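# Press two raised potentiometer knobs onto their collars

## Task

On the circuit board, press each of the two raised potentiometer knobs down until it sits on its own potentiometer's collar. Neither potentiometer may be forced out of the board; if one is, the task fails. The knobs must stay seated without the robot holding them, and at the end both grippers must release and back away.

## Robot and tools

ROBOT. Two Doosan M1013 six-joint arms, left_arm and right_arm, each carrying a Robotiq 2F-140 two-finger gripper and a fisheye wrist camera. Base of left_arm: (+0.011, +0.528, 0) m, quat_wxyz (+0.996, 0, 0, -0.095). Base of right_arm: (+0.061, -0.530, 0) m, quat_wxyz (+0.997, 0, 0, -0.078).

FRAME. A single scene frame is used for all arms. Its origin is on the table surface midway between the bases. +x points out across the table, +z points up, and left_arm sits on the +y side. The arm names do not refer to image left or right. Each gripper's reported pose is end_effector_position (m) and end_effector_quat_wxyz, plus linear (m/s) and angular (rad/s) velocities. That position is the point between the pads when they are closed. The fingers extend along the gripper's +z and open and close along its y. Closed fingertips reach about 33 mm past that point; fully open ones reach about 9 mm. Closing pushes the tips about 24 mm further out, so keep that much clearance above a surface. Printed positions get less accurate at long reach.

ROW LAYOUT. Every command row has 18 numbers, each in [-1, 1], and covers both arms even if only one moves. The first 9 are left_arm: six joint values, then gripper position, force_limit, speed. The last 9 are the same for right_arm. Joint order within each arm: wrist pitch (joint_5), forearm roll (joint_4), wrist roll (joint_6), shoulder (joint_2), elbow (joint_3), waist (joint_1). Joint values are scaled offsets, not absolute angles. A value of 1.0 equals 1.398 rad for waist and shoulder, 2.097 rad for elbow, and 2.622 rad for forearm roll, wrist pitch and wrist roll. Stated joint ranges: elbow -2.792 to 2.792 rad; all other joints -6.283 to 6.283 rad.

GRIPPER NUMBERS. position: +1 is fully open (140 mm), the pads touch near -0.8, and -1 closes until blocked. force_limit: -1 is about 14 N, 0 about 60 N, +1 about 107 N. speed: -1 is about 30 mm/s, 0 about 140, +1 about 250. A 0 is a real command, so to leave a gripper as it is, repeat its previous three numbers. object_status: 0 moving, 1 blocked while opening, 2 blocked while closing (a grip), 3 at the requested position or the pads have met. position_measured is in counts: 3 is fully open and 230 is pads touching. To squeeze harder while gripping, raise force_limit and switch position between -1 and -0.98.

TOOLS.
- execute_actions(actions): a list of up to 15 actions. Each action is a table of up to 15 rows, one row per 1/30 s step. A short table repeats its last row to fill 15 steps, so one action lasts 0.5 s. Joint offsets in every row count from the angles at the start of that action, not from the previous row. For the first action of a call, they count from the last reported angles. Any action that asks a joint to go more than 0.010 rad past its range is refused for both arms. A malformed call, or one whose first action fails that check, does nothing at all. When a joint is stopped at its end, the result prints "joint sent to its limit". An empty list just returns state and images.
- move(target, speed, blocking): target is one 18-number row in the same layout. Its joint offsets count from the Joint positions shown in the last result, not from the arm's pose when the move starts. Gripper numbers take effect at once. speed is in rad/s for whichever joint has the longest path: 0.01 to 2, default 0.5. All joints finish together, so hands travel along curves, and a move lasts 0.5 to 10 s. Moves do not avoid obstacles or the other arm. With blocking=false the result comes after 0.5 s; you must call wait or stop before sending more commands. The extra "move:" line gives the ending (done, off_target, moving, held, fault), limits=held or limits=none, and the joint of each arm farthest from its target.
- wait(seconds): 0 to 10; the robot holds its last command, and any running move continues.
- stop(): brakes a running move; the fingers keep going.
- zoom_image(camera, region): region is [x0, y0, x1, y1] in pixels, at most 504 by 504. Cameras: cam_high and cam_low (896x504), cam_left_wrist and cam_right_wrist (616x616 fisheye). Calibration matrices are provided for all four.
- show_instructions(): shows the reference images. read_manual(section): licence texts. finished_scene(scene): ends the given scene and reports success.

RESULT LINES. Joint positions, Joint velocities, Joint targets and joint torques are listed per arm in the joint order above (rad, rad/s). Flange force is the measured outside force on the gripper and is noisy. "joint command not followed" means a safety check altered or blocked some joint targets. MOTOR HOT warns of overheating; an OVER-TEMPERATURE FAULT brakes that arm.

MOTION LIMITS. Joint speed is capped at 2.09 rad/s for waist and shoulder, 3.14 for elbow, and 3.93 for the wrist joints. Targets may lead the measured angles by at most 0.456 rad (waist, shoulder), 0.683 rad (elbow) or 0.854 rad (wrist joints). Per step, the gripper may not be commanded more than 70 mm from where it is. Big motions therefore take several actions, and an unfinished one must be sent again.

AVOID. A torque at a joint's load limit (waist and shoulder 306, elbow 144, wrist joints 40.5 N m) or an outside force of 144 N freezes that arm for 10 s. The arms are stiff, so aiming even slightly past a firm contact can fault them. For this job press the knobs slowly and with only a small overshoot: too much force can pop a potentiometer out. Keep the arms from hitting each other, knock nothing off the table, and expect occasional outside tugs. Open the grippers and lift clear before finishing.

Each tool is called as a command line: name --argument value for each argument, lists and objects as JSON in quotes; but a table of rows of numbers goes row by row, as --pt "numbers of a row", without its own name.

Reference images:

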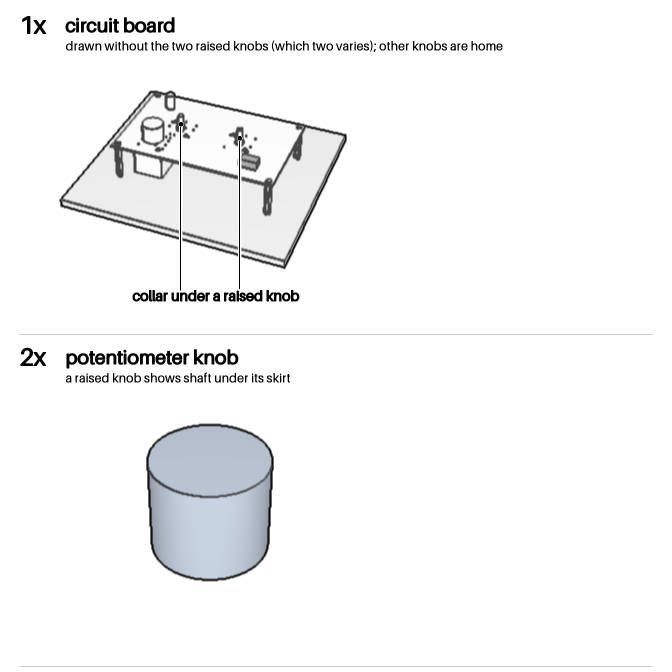

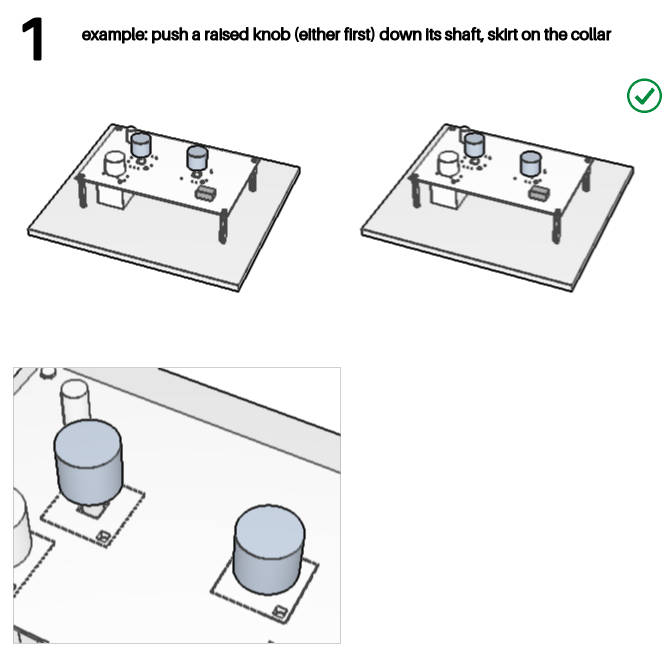

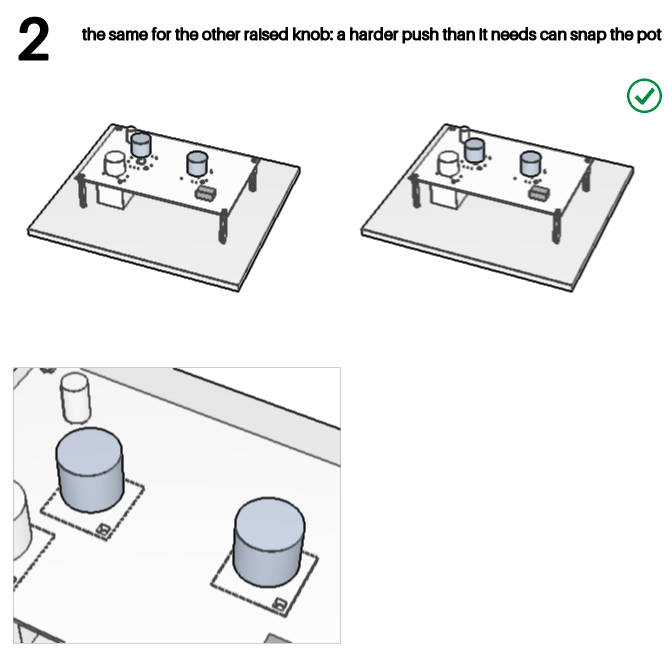

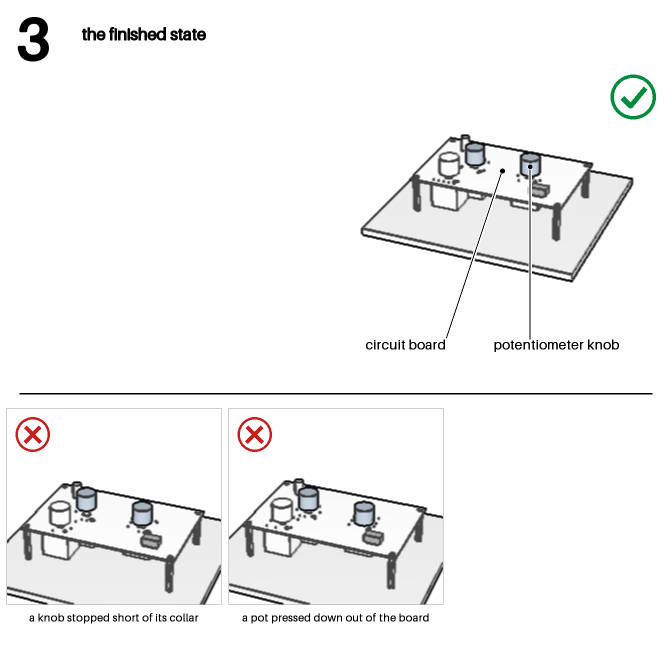

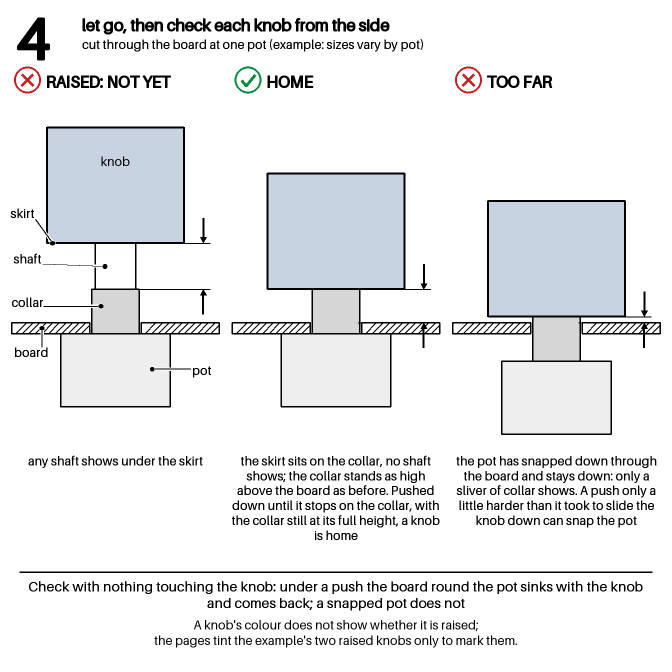

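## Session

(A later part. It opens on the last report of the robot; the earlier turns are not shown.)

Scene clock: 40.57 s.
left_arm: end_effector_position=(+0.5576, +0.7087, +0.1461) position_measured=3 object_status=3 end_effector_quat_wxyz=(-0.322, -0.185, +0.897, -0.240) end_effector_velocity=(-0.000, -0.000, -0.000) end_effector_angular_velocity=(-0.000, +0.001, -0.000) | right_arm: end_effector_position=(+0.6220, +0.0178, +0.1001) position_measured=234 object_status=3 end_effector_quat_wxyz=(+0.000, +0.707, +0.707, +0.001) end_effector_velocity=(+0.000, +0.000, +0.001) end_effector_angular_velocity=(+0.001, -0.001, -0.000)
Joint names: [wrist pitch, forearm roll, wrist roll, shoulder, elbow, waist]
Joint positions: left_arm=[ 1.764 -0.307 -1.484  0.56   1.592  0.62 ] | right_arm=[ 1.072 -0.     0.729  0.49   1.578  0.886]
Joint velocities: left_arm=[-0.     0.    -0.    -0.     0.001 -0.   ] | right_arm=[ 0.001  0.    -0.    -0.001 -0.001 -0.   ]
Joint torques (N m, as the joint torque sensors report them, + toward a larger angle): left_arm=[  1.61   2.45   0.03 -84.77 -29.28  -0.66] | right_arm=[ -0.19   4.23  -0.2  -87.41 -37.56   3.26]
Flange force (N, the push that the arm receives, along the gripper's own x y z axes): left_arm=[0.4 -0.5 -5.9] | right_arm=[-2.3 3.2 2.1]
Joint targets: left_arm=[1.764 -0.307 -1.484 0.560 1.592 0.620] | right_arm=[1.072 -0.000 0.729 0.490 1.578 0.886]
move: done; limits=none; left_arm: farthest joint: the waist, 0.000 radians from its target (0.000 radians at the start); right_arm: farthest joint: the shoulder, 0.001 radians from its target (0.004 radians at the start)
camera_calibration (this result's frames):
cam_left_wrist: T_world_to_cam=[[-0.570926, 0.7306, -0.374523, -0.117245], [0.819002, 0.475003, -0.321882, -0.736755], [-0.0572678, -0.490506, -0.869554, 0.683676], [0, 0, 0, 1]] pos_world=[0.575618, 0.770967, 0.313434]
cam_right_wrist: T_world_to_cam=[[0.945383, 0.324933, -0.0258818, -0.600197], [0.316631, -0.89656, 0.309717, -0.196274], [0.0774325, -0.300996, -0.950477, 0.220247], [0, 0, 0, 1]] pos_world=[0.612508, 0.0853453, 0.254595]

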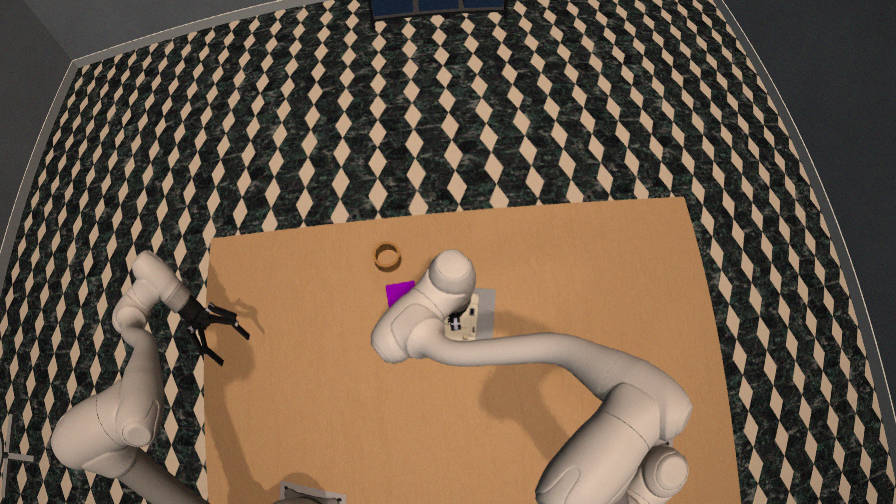

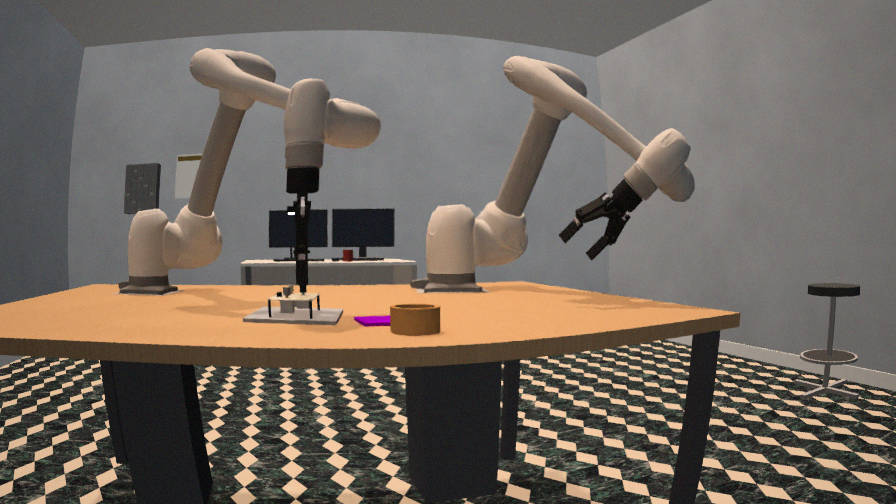

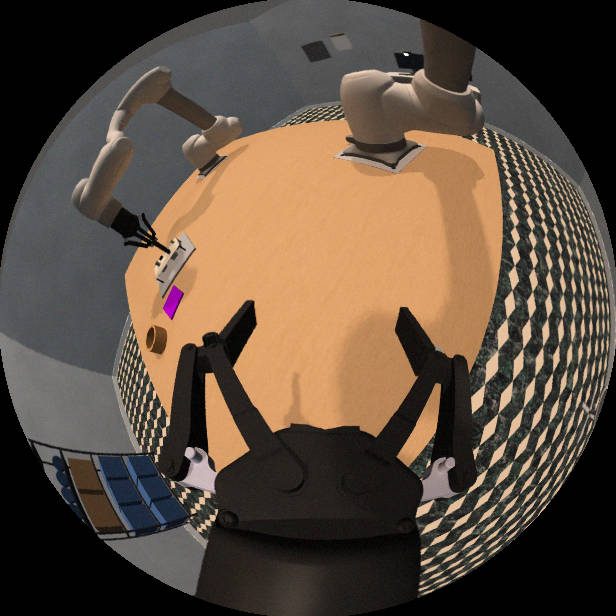

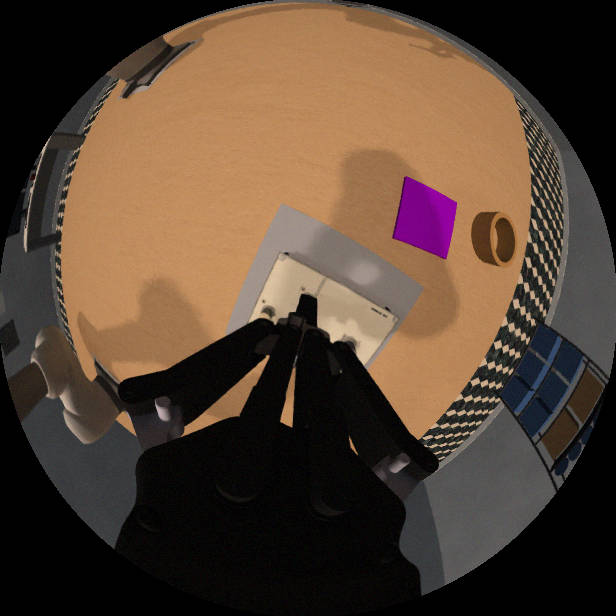

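move --target '[0,0,0,0,0,0,1,0,0, -0.000603,0,0,0.0005365,0.0003963,0,-1,0.5,1]' --speed 0.01

move --target '[0,0,0,0,0,0,1,0,0, -0.000603,0,0,0.0005365,0.0003963,0,-1,0.5,1]' --speed 0.01

move --target '[0,0,0,0,0,0,1,0,0, -0.000603,0,0,0.0005365,0.0003963,0,-1,0.5,1]' --speed 0.01

Scene clock: 42.17 s.
left_arm: end_effector_position=(+0.5576, +0.7087, +0.1461) position_measured=3 object_status=3 end_effector_quat_wxyz=(-0.322, -0.185, +0.897, -0.240) end_effector_velocity=(+0.000, -0.000, +0.000) end_effector_angular_velocity=(+0.001, -0.001, +0.000) | right_arm: end_effector_position=(+0.6220, +0.0178, +0.0991) position_measured=234 object_status=3 end_effector_quat_wxyz=(+0.000, +0.707, +0.707, +0.001) end_effector_velocity=(-0.000, +0.000, -0.000) end_effector_angular_velocity=(-0.000, +0.001, -0.000)
Joint names: [wrist pitch, forearm roll, wrist roll, shoulder, elbow, waist]
Joint positions: left_arm=[ 1.764 -0.307 -1.484  0.56   1.592  0.62 ] | right_arm=[ 1.07  -0.     0.729  0.491  1.579  0.886]
Joint velocities: left_arm=[-0.001  0.    -0.    -0.001 -0.    -0.   ] | right_arm=[0. 0. 0. 0. 0. 0.]
Joint torques (N m, as the joint torque sensors report them, + toward a larger angle): left_arm=[  1.77   2.38   0.11 -84.35 -29.61  -1.2 ] | right_arm=[ -0.4    4.24  -0.23 -86.66 -36.33   1.33]
Flange force (N, the push that the arm receives, along the gripper's own x y z axes): left_arm=[1.5 -0.3 -5.3] | right_arm=[0.9 2.9 0.2]
Joint targets: left_arm=[1.764 -0.307 -1.484 0.560 1.592 0.620] | right_arm=[1.070 -0.000 0.729 0.491 1.579 0.886]
move: done; limits=none; left_arm: farthest joint: the waist, 0.000 radians from its target (0.000 radians at the start); right_arm: farthest joint: the waist, 0.000 radians from its target (0.000 radians at the start)
camera_calibration (this result's frames):
cam_left_wrist: T_world_to_cam=[[-0.570926, 0.7306, -0.374522, -0.117245], [0.819002, 0.475003, -0.321882, -0.736755], [-0.057268, -0.490506, -0.869554, 0.683675], [0, 0, 0, 1]] pos_world=[0.575618, 0.770967, 0.313434]
cam_right_wrist: T_world_to_cam=[[0.945384, 0.324933, -0.0258371, -0.600229], [0.31662, -0.89657, 0.309699, -0.195969], [0.0774667, -0.300965, -0.950484, 0.21932], [0, 0, 0, 1]] pos_world=[0.612505, 0.0853423, 0.253643]

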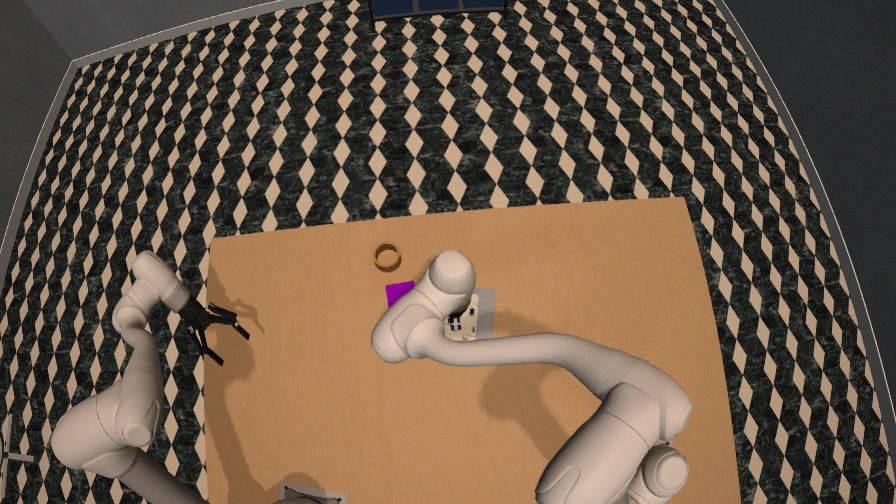

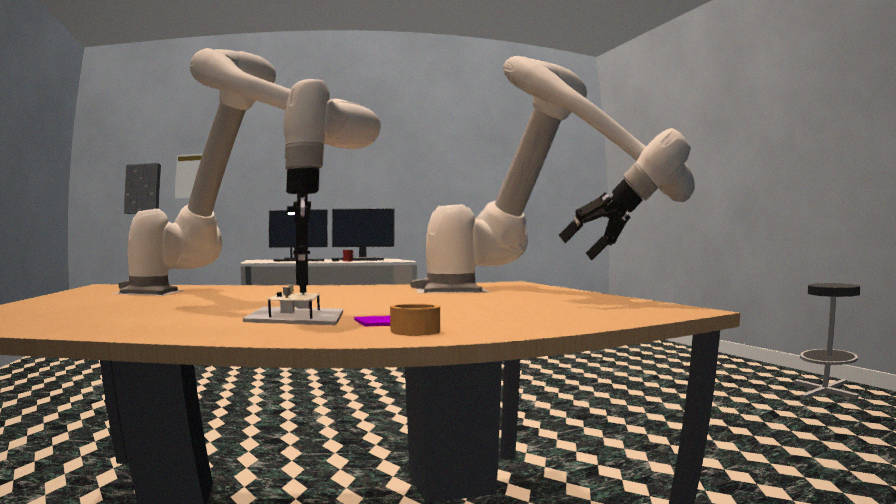

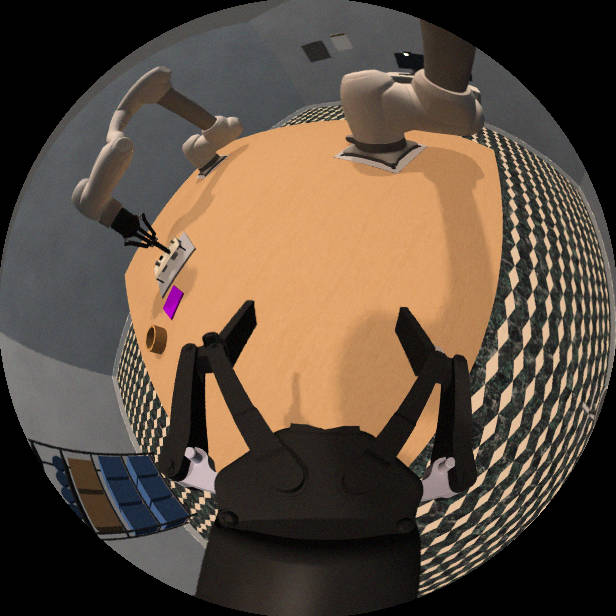

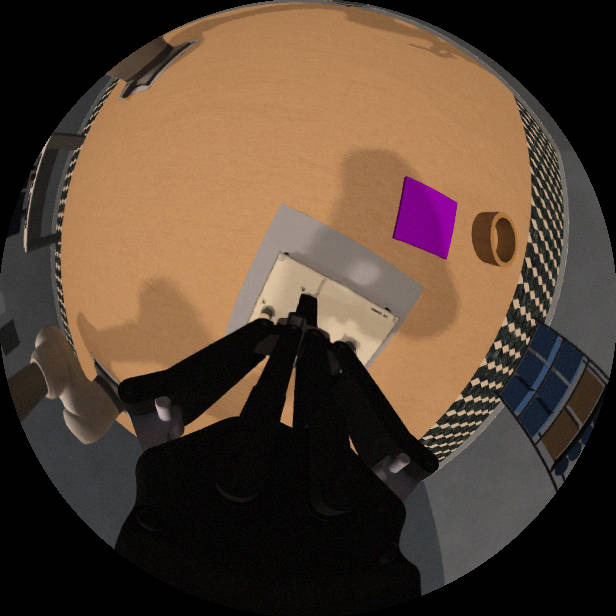

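Scene clock: 42.87 s.
left_arm: end_effector_position=(+0.5576, +0.7087, +0.1461) position_measured=3 object_status=3 end_effector_quat_wxyz=(-0.322, -0.185, +0.897, -0.240) end_effector_velocity=(+0.000, -0.000, -0.000) end_effector_angular_velocity=(+0.000, +0.000, -0.001) | right_arm: end_effector_position=(+0.6220, +0.0177, +0.0982) position_measured=234 object_status=3 end_effector_quat_wxyz=(+0.000, +0.707, +0.707, +0.001) end_effector_velocity=(+0.000, +0.000, +0.000) end_effector_angular_velocity=(+0.001, -0.001, +0.001)
Joint names: [wrist pitch, forearm roll, wrist roll, shoulder, elbow, waist]
Joint positions: left_arm=[ 1.764 -0.307 -1.484  0.56   1.592  0.62 ] | right_arm=[ 1.069 -0.     0.729  0.492  1.58   0.886]
Joint velocities: left_arm=[-0.    -0.    -0.     0.     0.    -0.001] | right_arm=[-0.001 -0.    -0.001  0.    -0.     0.   ]
Joint torques (N m, as the joint torque sensors report them, + toward a larger angle): left_arm=[  1.74   2.37   0.06 -84.44 -29.52  -1.67] | right_arm=[ -0.08   4.07   0.31 -83.81 -33.97   0.56]
Flange force (N, the push that the arm receives, along the gripper's own x y z axes): left_arm=[1.0 0.6 -5.5] | right_arm=[1.7 3.3 -3.4]
Joint targets: left_arm=[1.764 -0.307 -1.484 0.560 1.592 0.620] | right_arm=[1.069 -0.000 0.729 0.492 1.580 0.886]
move: done; limits=none; left_arm: farthest joint: the waist, 0.000 radians from its target (0.000 radians at the start); right_arm: farthest joint: the wrist pitch, 0.001 radians from its target (0.002 radians at the start)
camera_calibration (this result's frames):
cam_left_wrist: T_world_to_cam=[[-0.570926, 0.7306, -0.374522, -0.117245], [0.819002, 0.475003, -0.321882, -0.736755], [-0.0572679, -0.490505, -0.869554, 0.683675], [0, 0, 0, 1]] pos_world=[0.575618, 0.770967, 0.313434]
cam_right_wrist: T_world_to_cam=[[0.945385, 0.324934, -0.0258139, -0.600252], [0.316614, -0.896576, 0.30969, -0.195666], [0.0774846, -0.300949, -0.950487, 0.218388], [0, 0, 0, 1]] pos_world=[0.612498, 0.0853359, 0.252676]

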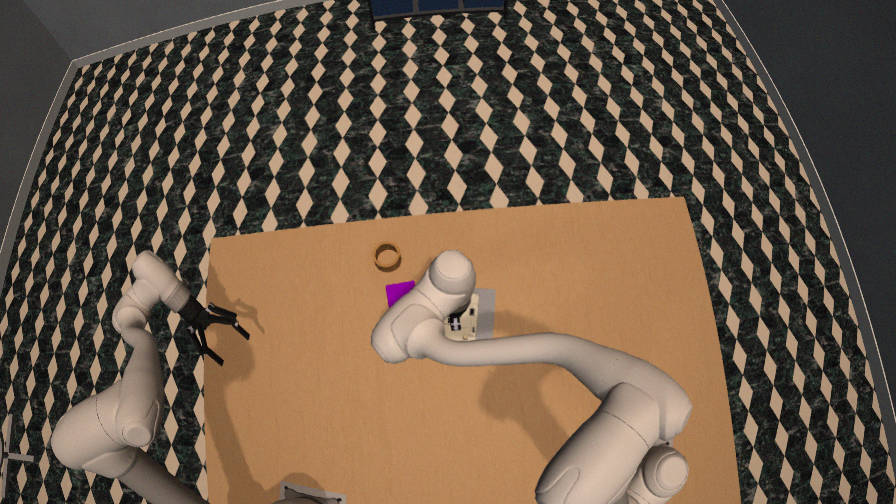

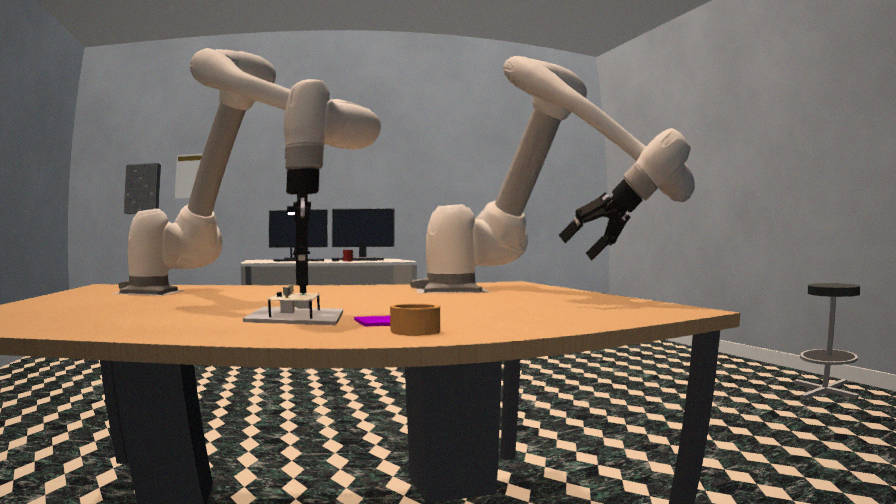

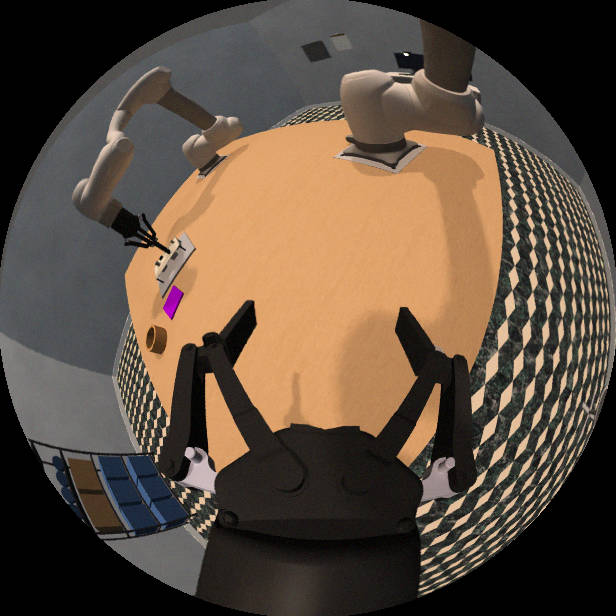

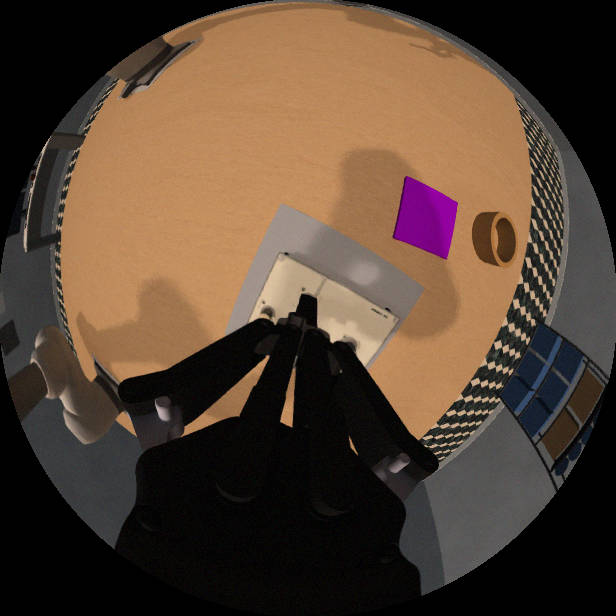

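Scene clock: 43.57 s.
left_arm: end_effector_position=(+0.5576, +0.7087, +0.1461) position_measured=3 object_status=3 end_effector_quat_wxyz=(-0.322, -0.185, +0.897, -0.240) end_effector_velocity=(-0.000, +0.001, -0.000) end_effector_angular_velocity=(+0.000, -0.000, +0.001) | right_arm: end_effector_position=(+0.6220, +0.0177, +0.0972) position_measured=234 object_status=3 end_effector_quat_wxyz=(+0.000, +0.707, +0.707, +0.001) end_effector_velocity=(+0.000, -0.000, -0.000) end_effector_angular_velocity=(-0.001, -0.001, -0.001)
Joint names: [wrist pitch, forearm roll, wrist roll, shoulder, elbow, waist]
Joint positions: left_arm=[ 1.764 -0.307 -1.484  0.56   1.592  0.62 ] | right_arm=[ 1.067 -0.     0.729  0.492  1.581  0.886]
Joint velocities: left_arm=[-0.001  0.     0.     0.     0.     0.001] | right_arm=[ 0.    -0.002  0.002  0.     0.     0.   ]
Joint torques (N m, as the joint torque sensors report them, + toward a larger angle): left_arm=[  1.71   2.45  -0.05 -84.08 -29.79  -0.94] | right_arm=[ -0.48   4.15   0.12 -78.05 -31.71   6.84]
Flange force (N, the push that the arm receives, along the gripper's own x y z axes): left_arm=[2.1 0.2 -4.5] | right_arm=[-6.1 6.5 -10.3]
Joint targets: left_arm=[1.764 -0.307 -1.484 0.560 1.592 0.620] | right_arm=[1.067 -0.000 0.729 0.492 1.581 0.886]
move: done; limits=none; left_arm: farthest joint: the waist, 0.000 radians from its target (0.000 radians at the start); right_arm: farthest joint: the waist, 0.000 radians from its target (0.000 radians at the start)
camera_calibration (this result's frames):
cam_left_wrist: T_world_to_cam=[[-0.570926, 0.7306, -0.374522, -0.117245], [0.819002, 0.475003, -0.321882, -0.736755], [-0.0572679, -0.490505, -0.869554, 0.683675], [0, 0, 0, 1]] pos_world=[0.575618, 0.770967, 0.313434]
cam_right_wrist: T_world_to_cam=[[0.945385, 0.324934, -0.0257908, -0.600273], [0.316608, -0.896581, 0.309681, -0.195365], [0.0775025, -0.300933, -0.950491, 0.217455], [0, 0, 0, 1]] pos_world=[0.61249, 0.0853288, 0.251709]

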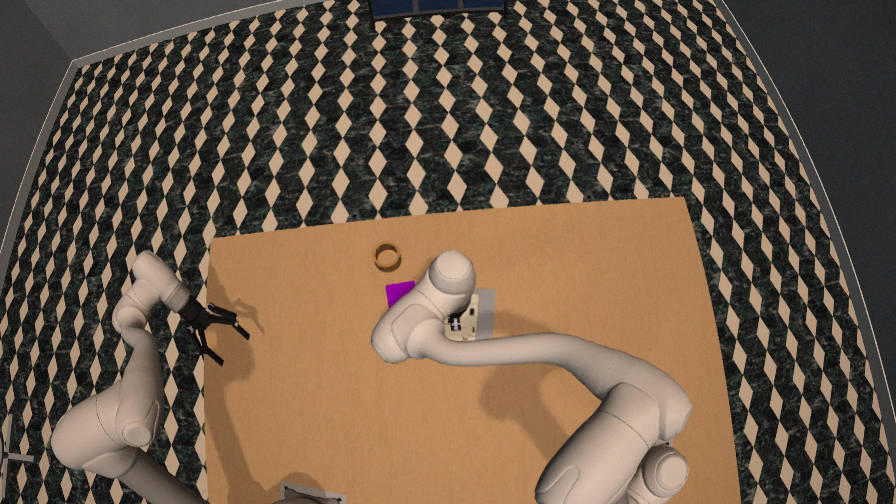

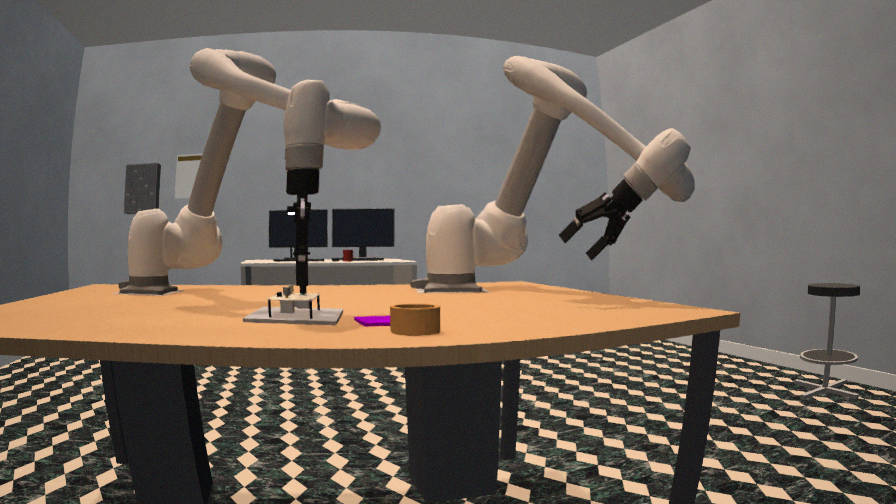

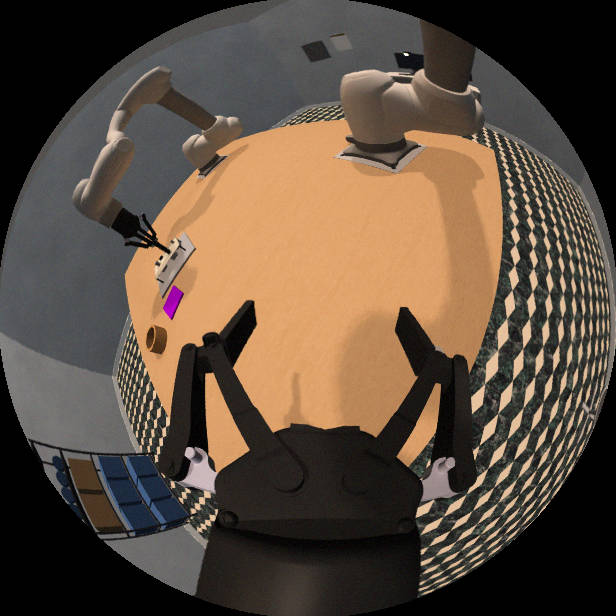

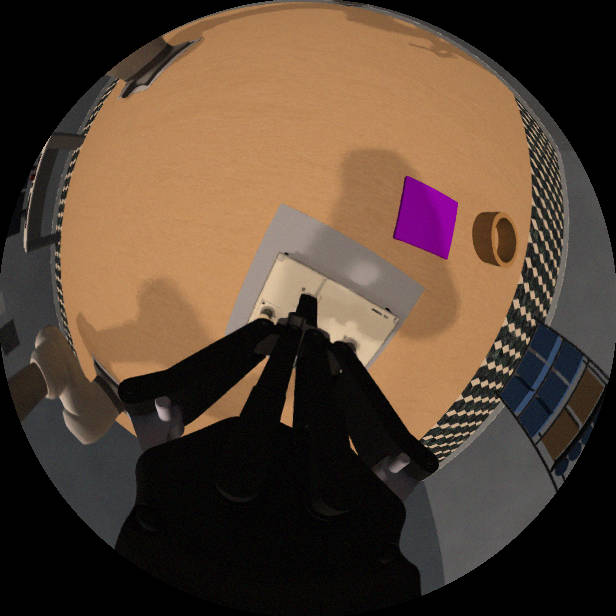

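move --target '[0,0,0,0,0,0,1,0,0, -0.000603,0,0,0.0005365,0.0003963,0,-1,0.5,1]' --speed 0.01

move --target '[0,0,0,0,0,0,1,0,0, -0.000603,0,0,0.0005365,0.0003963,0,-1,0.5,1]' --speed 0.01

Scene clock: 44.73 s.
left_arm: end_effector_position=(+0.5576, +0.7087, +0.1461) position_measured=3 object_status=3 end_effector_quat_wxyz=(-0.322, -0.185, +0.897, -0.240) end_effector_velocity=(+0.001, +0.000, +0.000) end_effector_angular_velocity=(+0.001, -0.001, -0.000) | right_arm: end_effector_position=(+0.6220, +0.0177, +0.0962) position_measured=234 object_status=3 end_effector_quat_wxyz=(+0.000, +0.707, +0.707, +0.001) end_effector_velocity=(-0.000, -0.000, -0.001) end_effector_angular_velocity=(-0.000, -0.000, +0.000)
Joint names: [wrist pitch, forearm roll, wrist roll, shoulder, elbow, waist]
Joint positions: left_arm=[ 1.764 -0.307 -1.484  0.56   1.592  0.62 ] | right_arm=[ 1.066 -0.     0.729  0.493  1.582  0.886]
Joint velocities: left_arm=[-0.001  0.    -0.    -0.    -0.001 -0.   ] | right_arm=[-0.001 -0.    -0.     0.     0.001  0.   ]
Joint torques (N m, as the joint torque sensors report them, + toward a larger angle): left_arm=[  1.74   2.47   0.09 -83.12 -30.02  -0.39] | right_arm=[ -0.59   4.06  -0.22 -75.57 -30.79   1.15]
Flange force (N, the push that the arm receives, along the gripper's own x y z axes): left_arm=[3.9 -1.1 -3.9] | right_arm=[-1.3 0.3 -13.0]
Joint targets: left_arm=[1.764 -0.307 -1.484 0.560 1.592 0.620] | right_arm=[1.066 -0.000 0.729 0.493 1.582 0.886]
move: done; limits=none; left_arm: farthest joint: the waist, 0.000 radians from its target (0.000 radians at the start); right_arm: farthest joint: the waist, 0.000 radians from its target (0.000 radians at the start)
camera_calibration (this result's frames):
cam_left_wrist: T_world_to_cam=[[-0.570926, 0.7306, -0.374523, -0.117245], [0.819002, 0.475003, -0.321882, -0.736755], [-0.0572679, -0.490505, -0.869554, 0.683675], [0, 0, 0, 1]] pos_world=[0.575618, 0.770967, 0.313434]
cam_right_wrist: T_world_to_cam=[[0.945385, 0.324934, -0.0257694, -0.600292], [0.316603, -0.896586, 0.309673, -0.195063], [0.0775188, -0.300919, -0.950494, 0.216523], [0, 0, 0, 1]] pos_world=[0.61248, 0.0853204, 0.250741]

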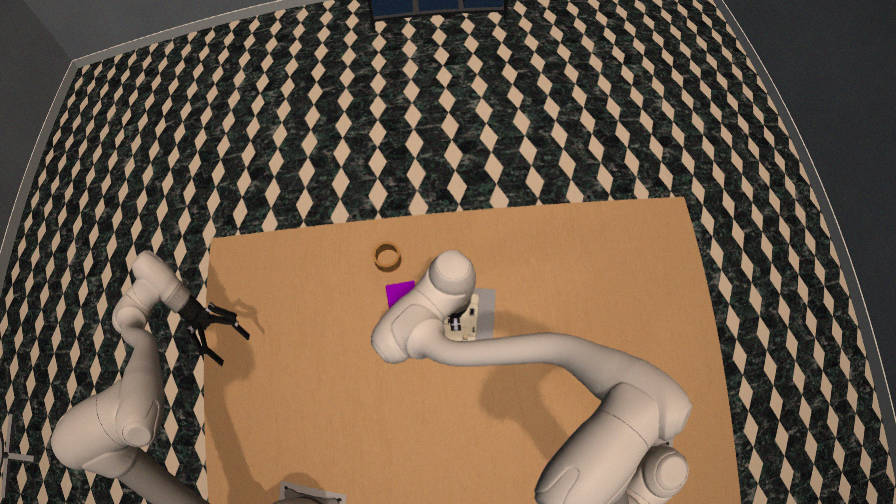

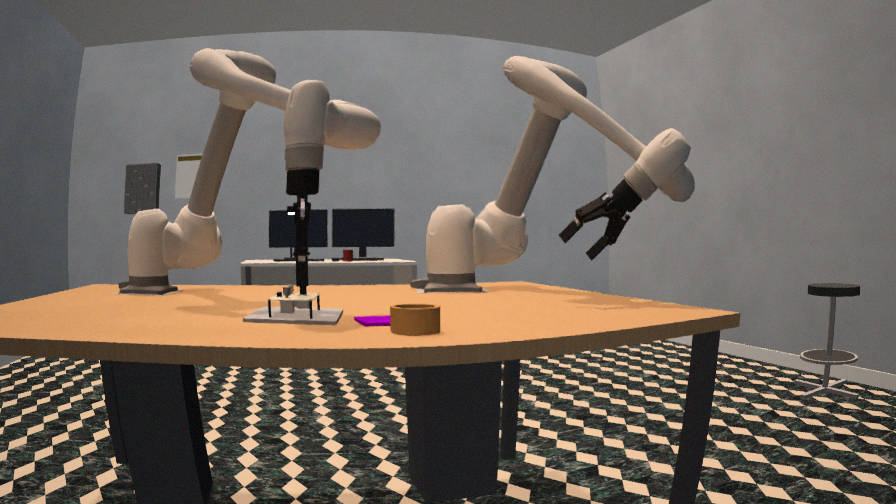

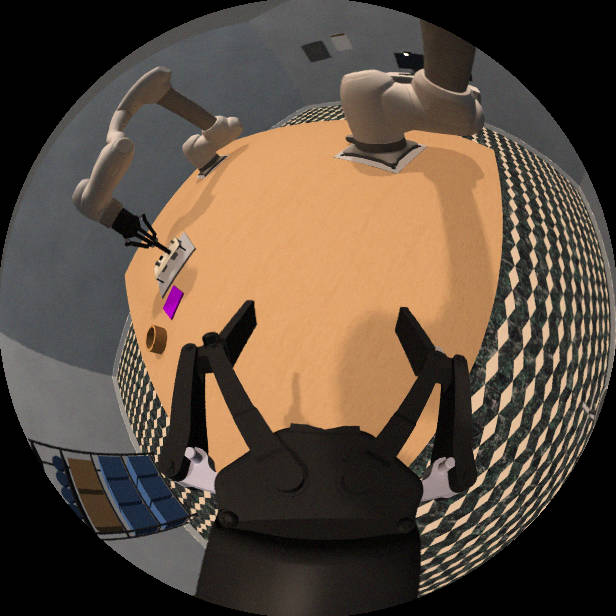

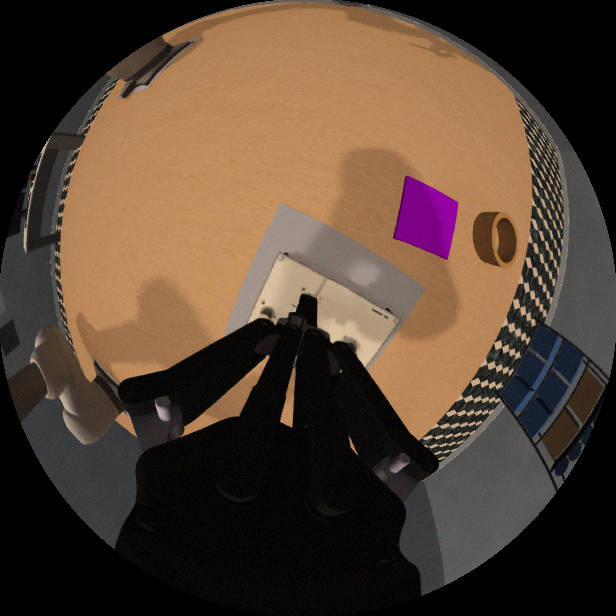

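Scene clock: 45.43 s.
left_arm: end_effector_position=(+0.5576, +0.7087, +0.1461) position_measured=3 object_status=3 end_effector_quat_wxyz=(-0.322, -0.185, +0.897, -0.240) end_effector_velocity=(+0.000, +0.000, -0.000) end_effector_angular_velocity=(-0.000, -0.000, -0.000) | right_arm: end_effector_position=(+0.6219, +0.0177, +0.0953) position_measured=234 object_status=3 end_effector_quat_wxyz=(+0.000, +0.707, +0.707, +0.001) end_effector_velocity=(+0.000, +0.000, +0.000) end_effector_angular_velocity=(-0.000, -0.001, +0.000)
Joint names: [wrist pitch, forearm roll, wrist roll, shoulder, elbow, waist]
Joint positions: left_arm=[ 1.764 -0.307 -1.484  0.56   1.592  0.62 ] | right_arm=[ 1.064 -0.     0.729  0.494  1.582  0.886]
Joint velocities: left_arm=[-0. -0.  0.  0. -0.  0.] | right_arm=[-0.    -0.001  0.    -0.    -0.     0.   ]
Joint torques (N m, as the joint torque sensors report them, + toward a larger angle): left_arm=[  1.71   2.36   0.07 -84.45 -29.58  -0.23] | right_arm=[ -0.66   4.    -0.02 -74.79 -28.9    2.9 ]
Flange force (N, the push that the arm receives, along the gripper's own x y z axes): left_arm=[1.2 -0.9 -5.0] | right_arm=[-1.0 4.2 -15.5]
Joint targets: left_arm=[1.764 -0.307 -1.484 0.560 1.592 0.620] | right_arm=[1.064 -0.000 0.729 0.494 1.582 0.886]
move: done; limits=none; left_arm: farthest joint: the waist, 0.000 radians from its target (0.000 radians at the start); right_arm: farthest joint: the waist, 0.000 radians from its target (0.000 radians at the start)
camera_calibration (this result's frames):
cam_left_wrist: T_world_to_cam=[[-0.570926, 0.7306, -0.374523, -0.117245], [0.819002, 0.475003, -0.321882, -0.736755], [-0.0572677, -0.490506, -0.869554, 0.683675], [0, 0, 0, 1]] pos_world=[0.575618, 0.770967, 0.313434]
cam_right_wrist: T_world_to_cam=[[0.945386, 0.324935, -0.0257628, -0.600304], [0.316601, -0.896587, 0.30967, -0.194764], [0.0775239, -0.300914, -0.950495, 0.215587], [0, 0, 0, 1]] pos_world=[0.612468, 0.0853097, 0.249762]

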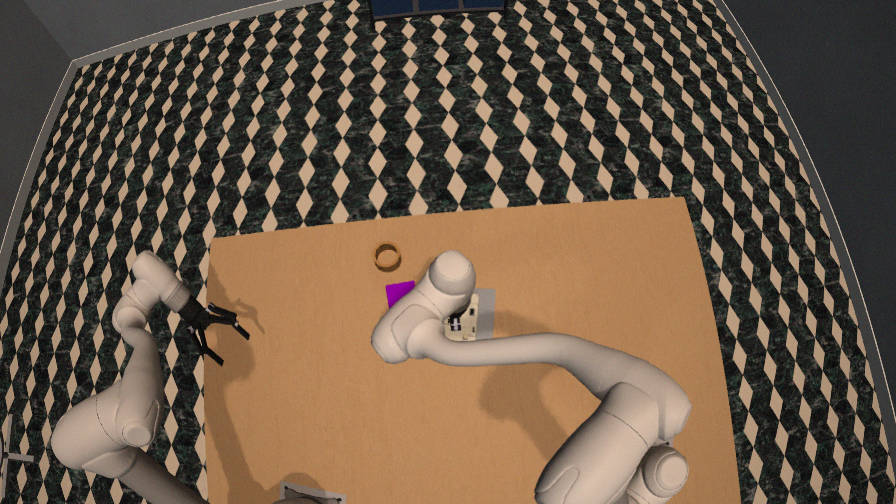

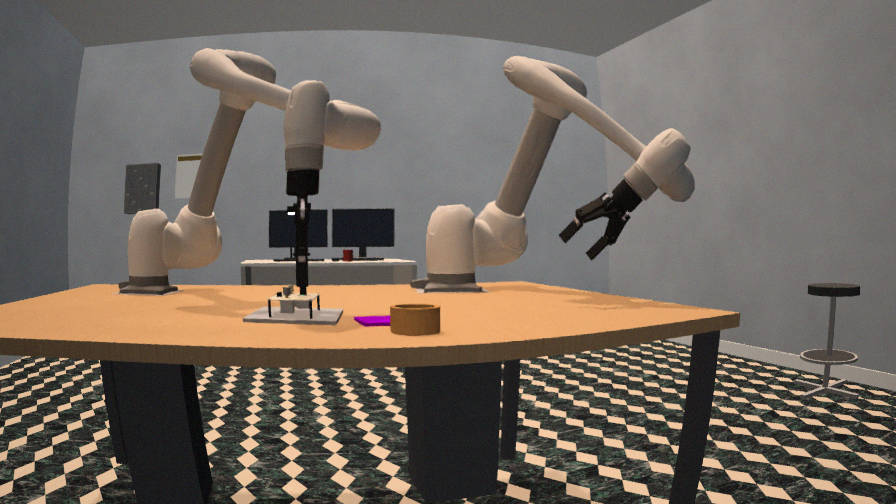

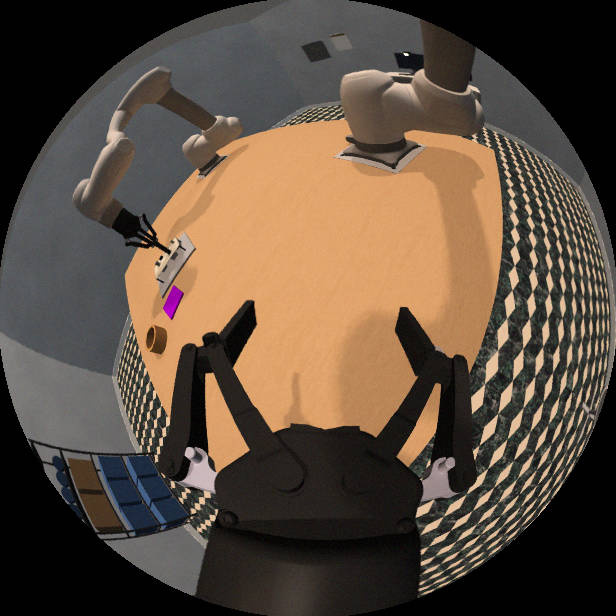

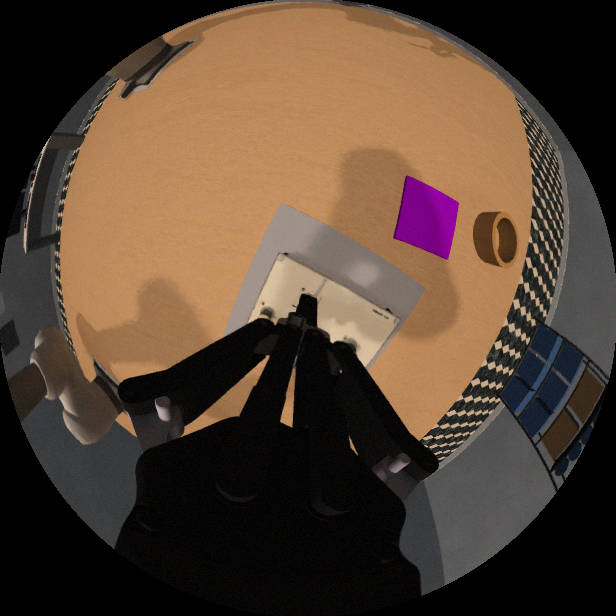

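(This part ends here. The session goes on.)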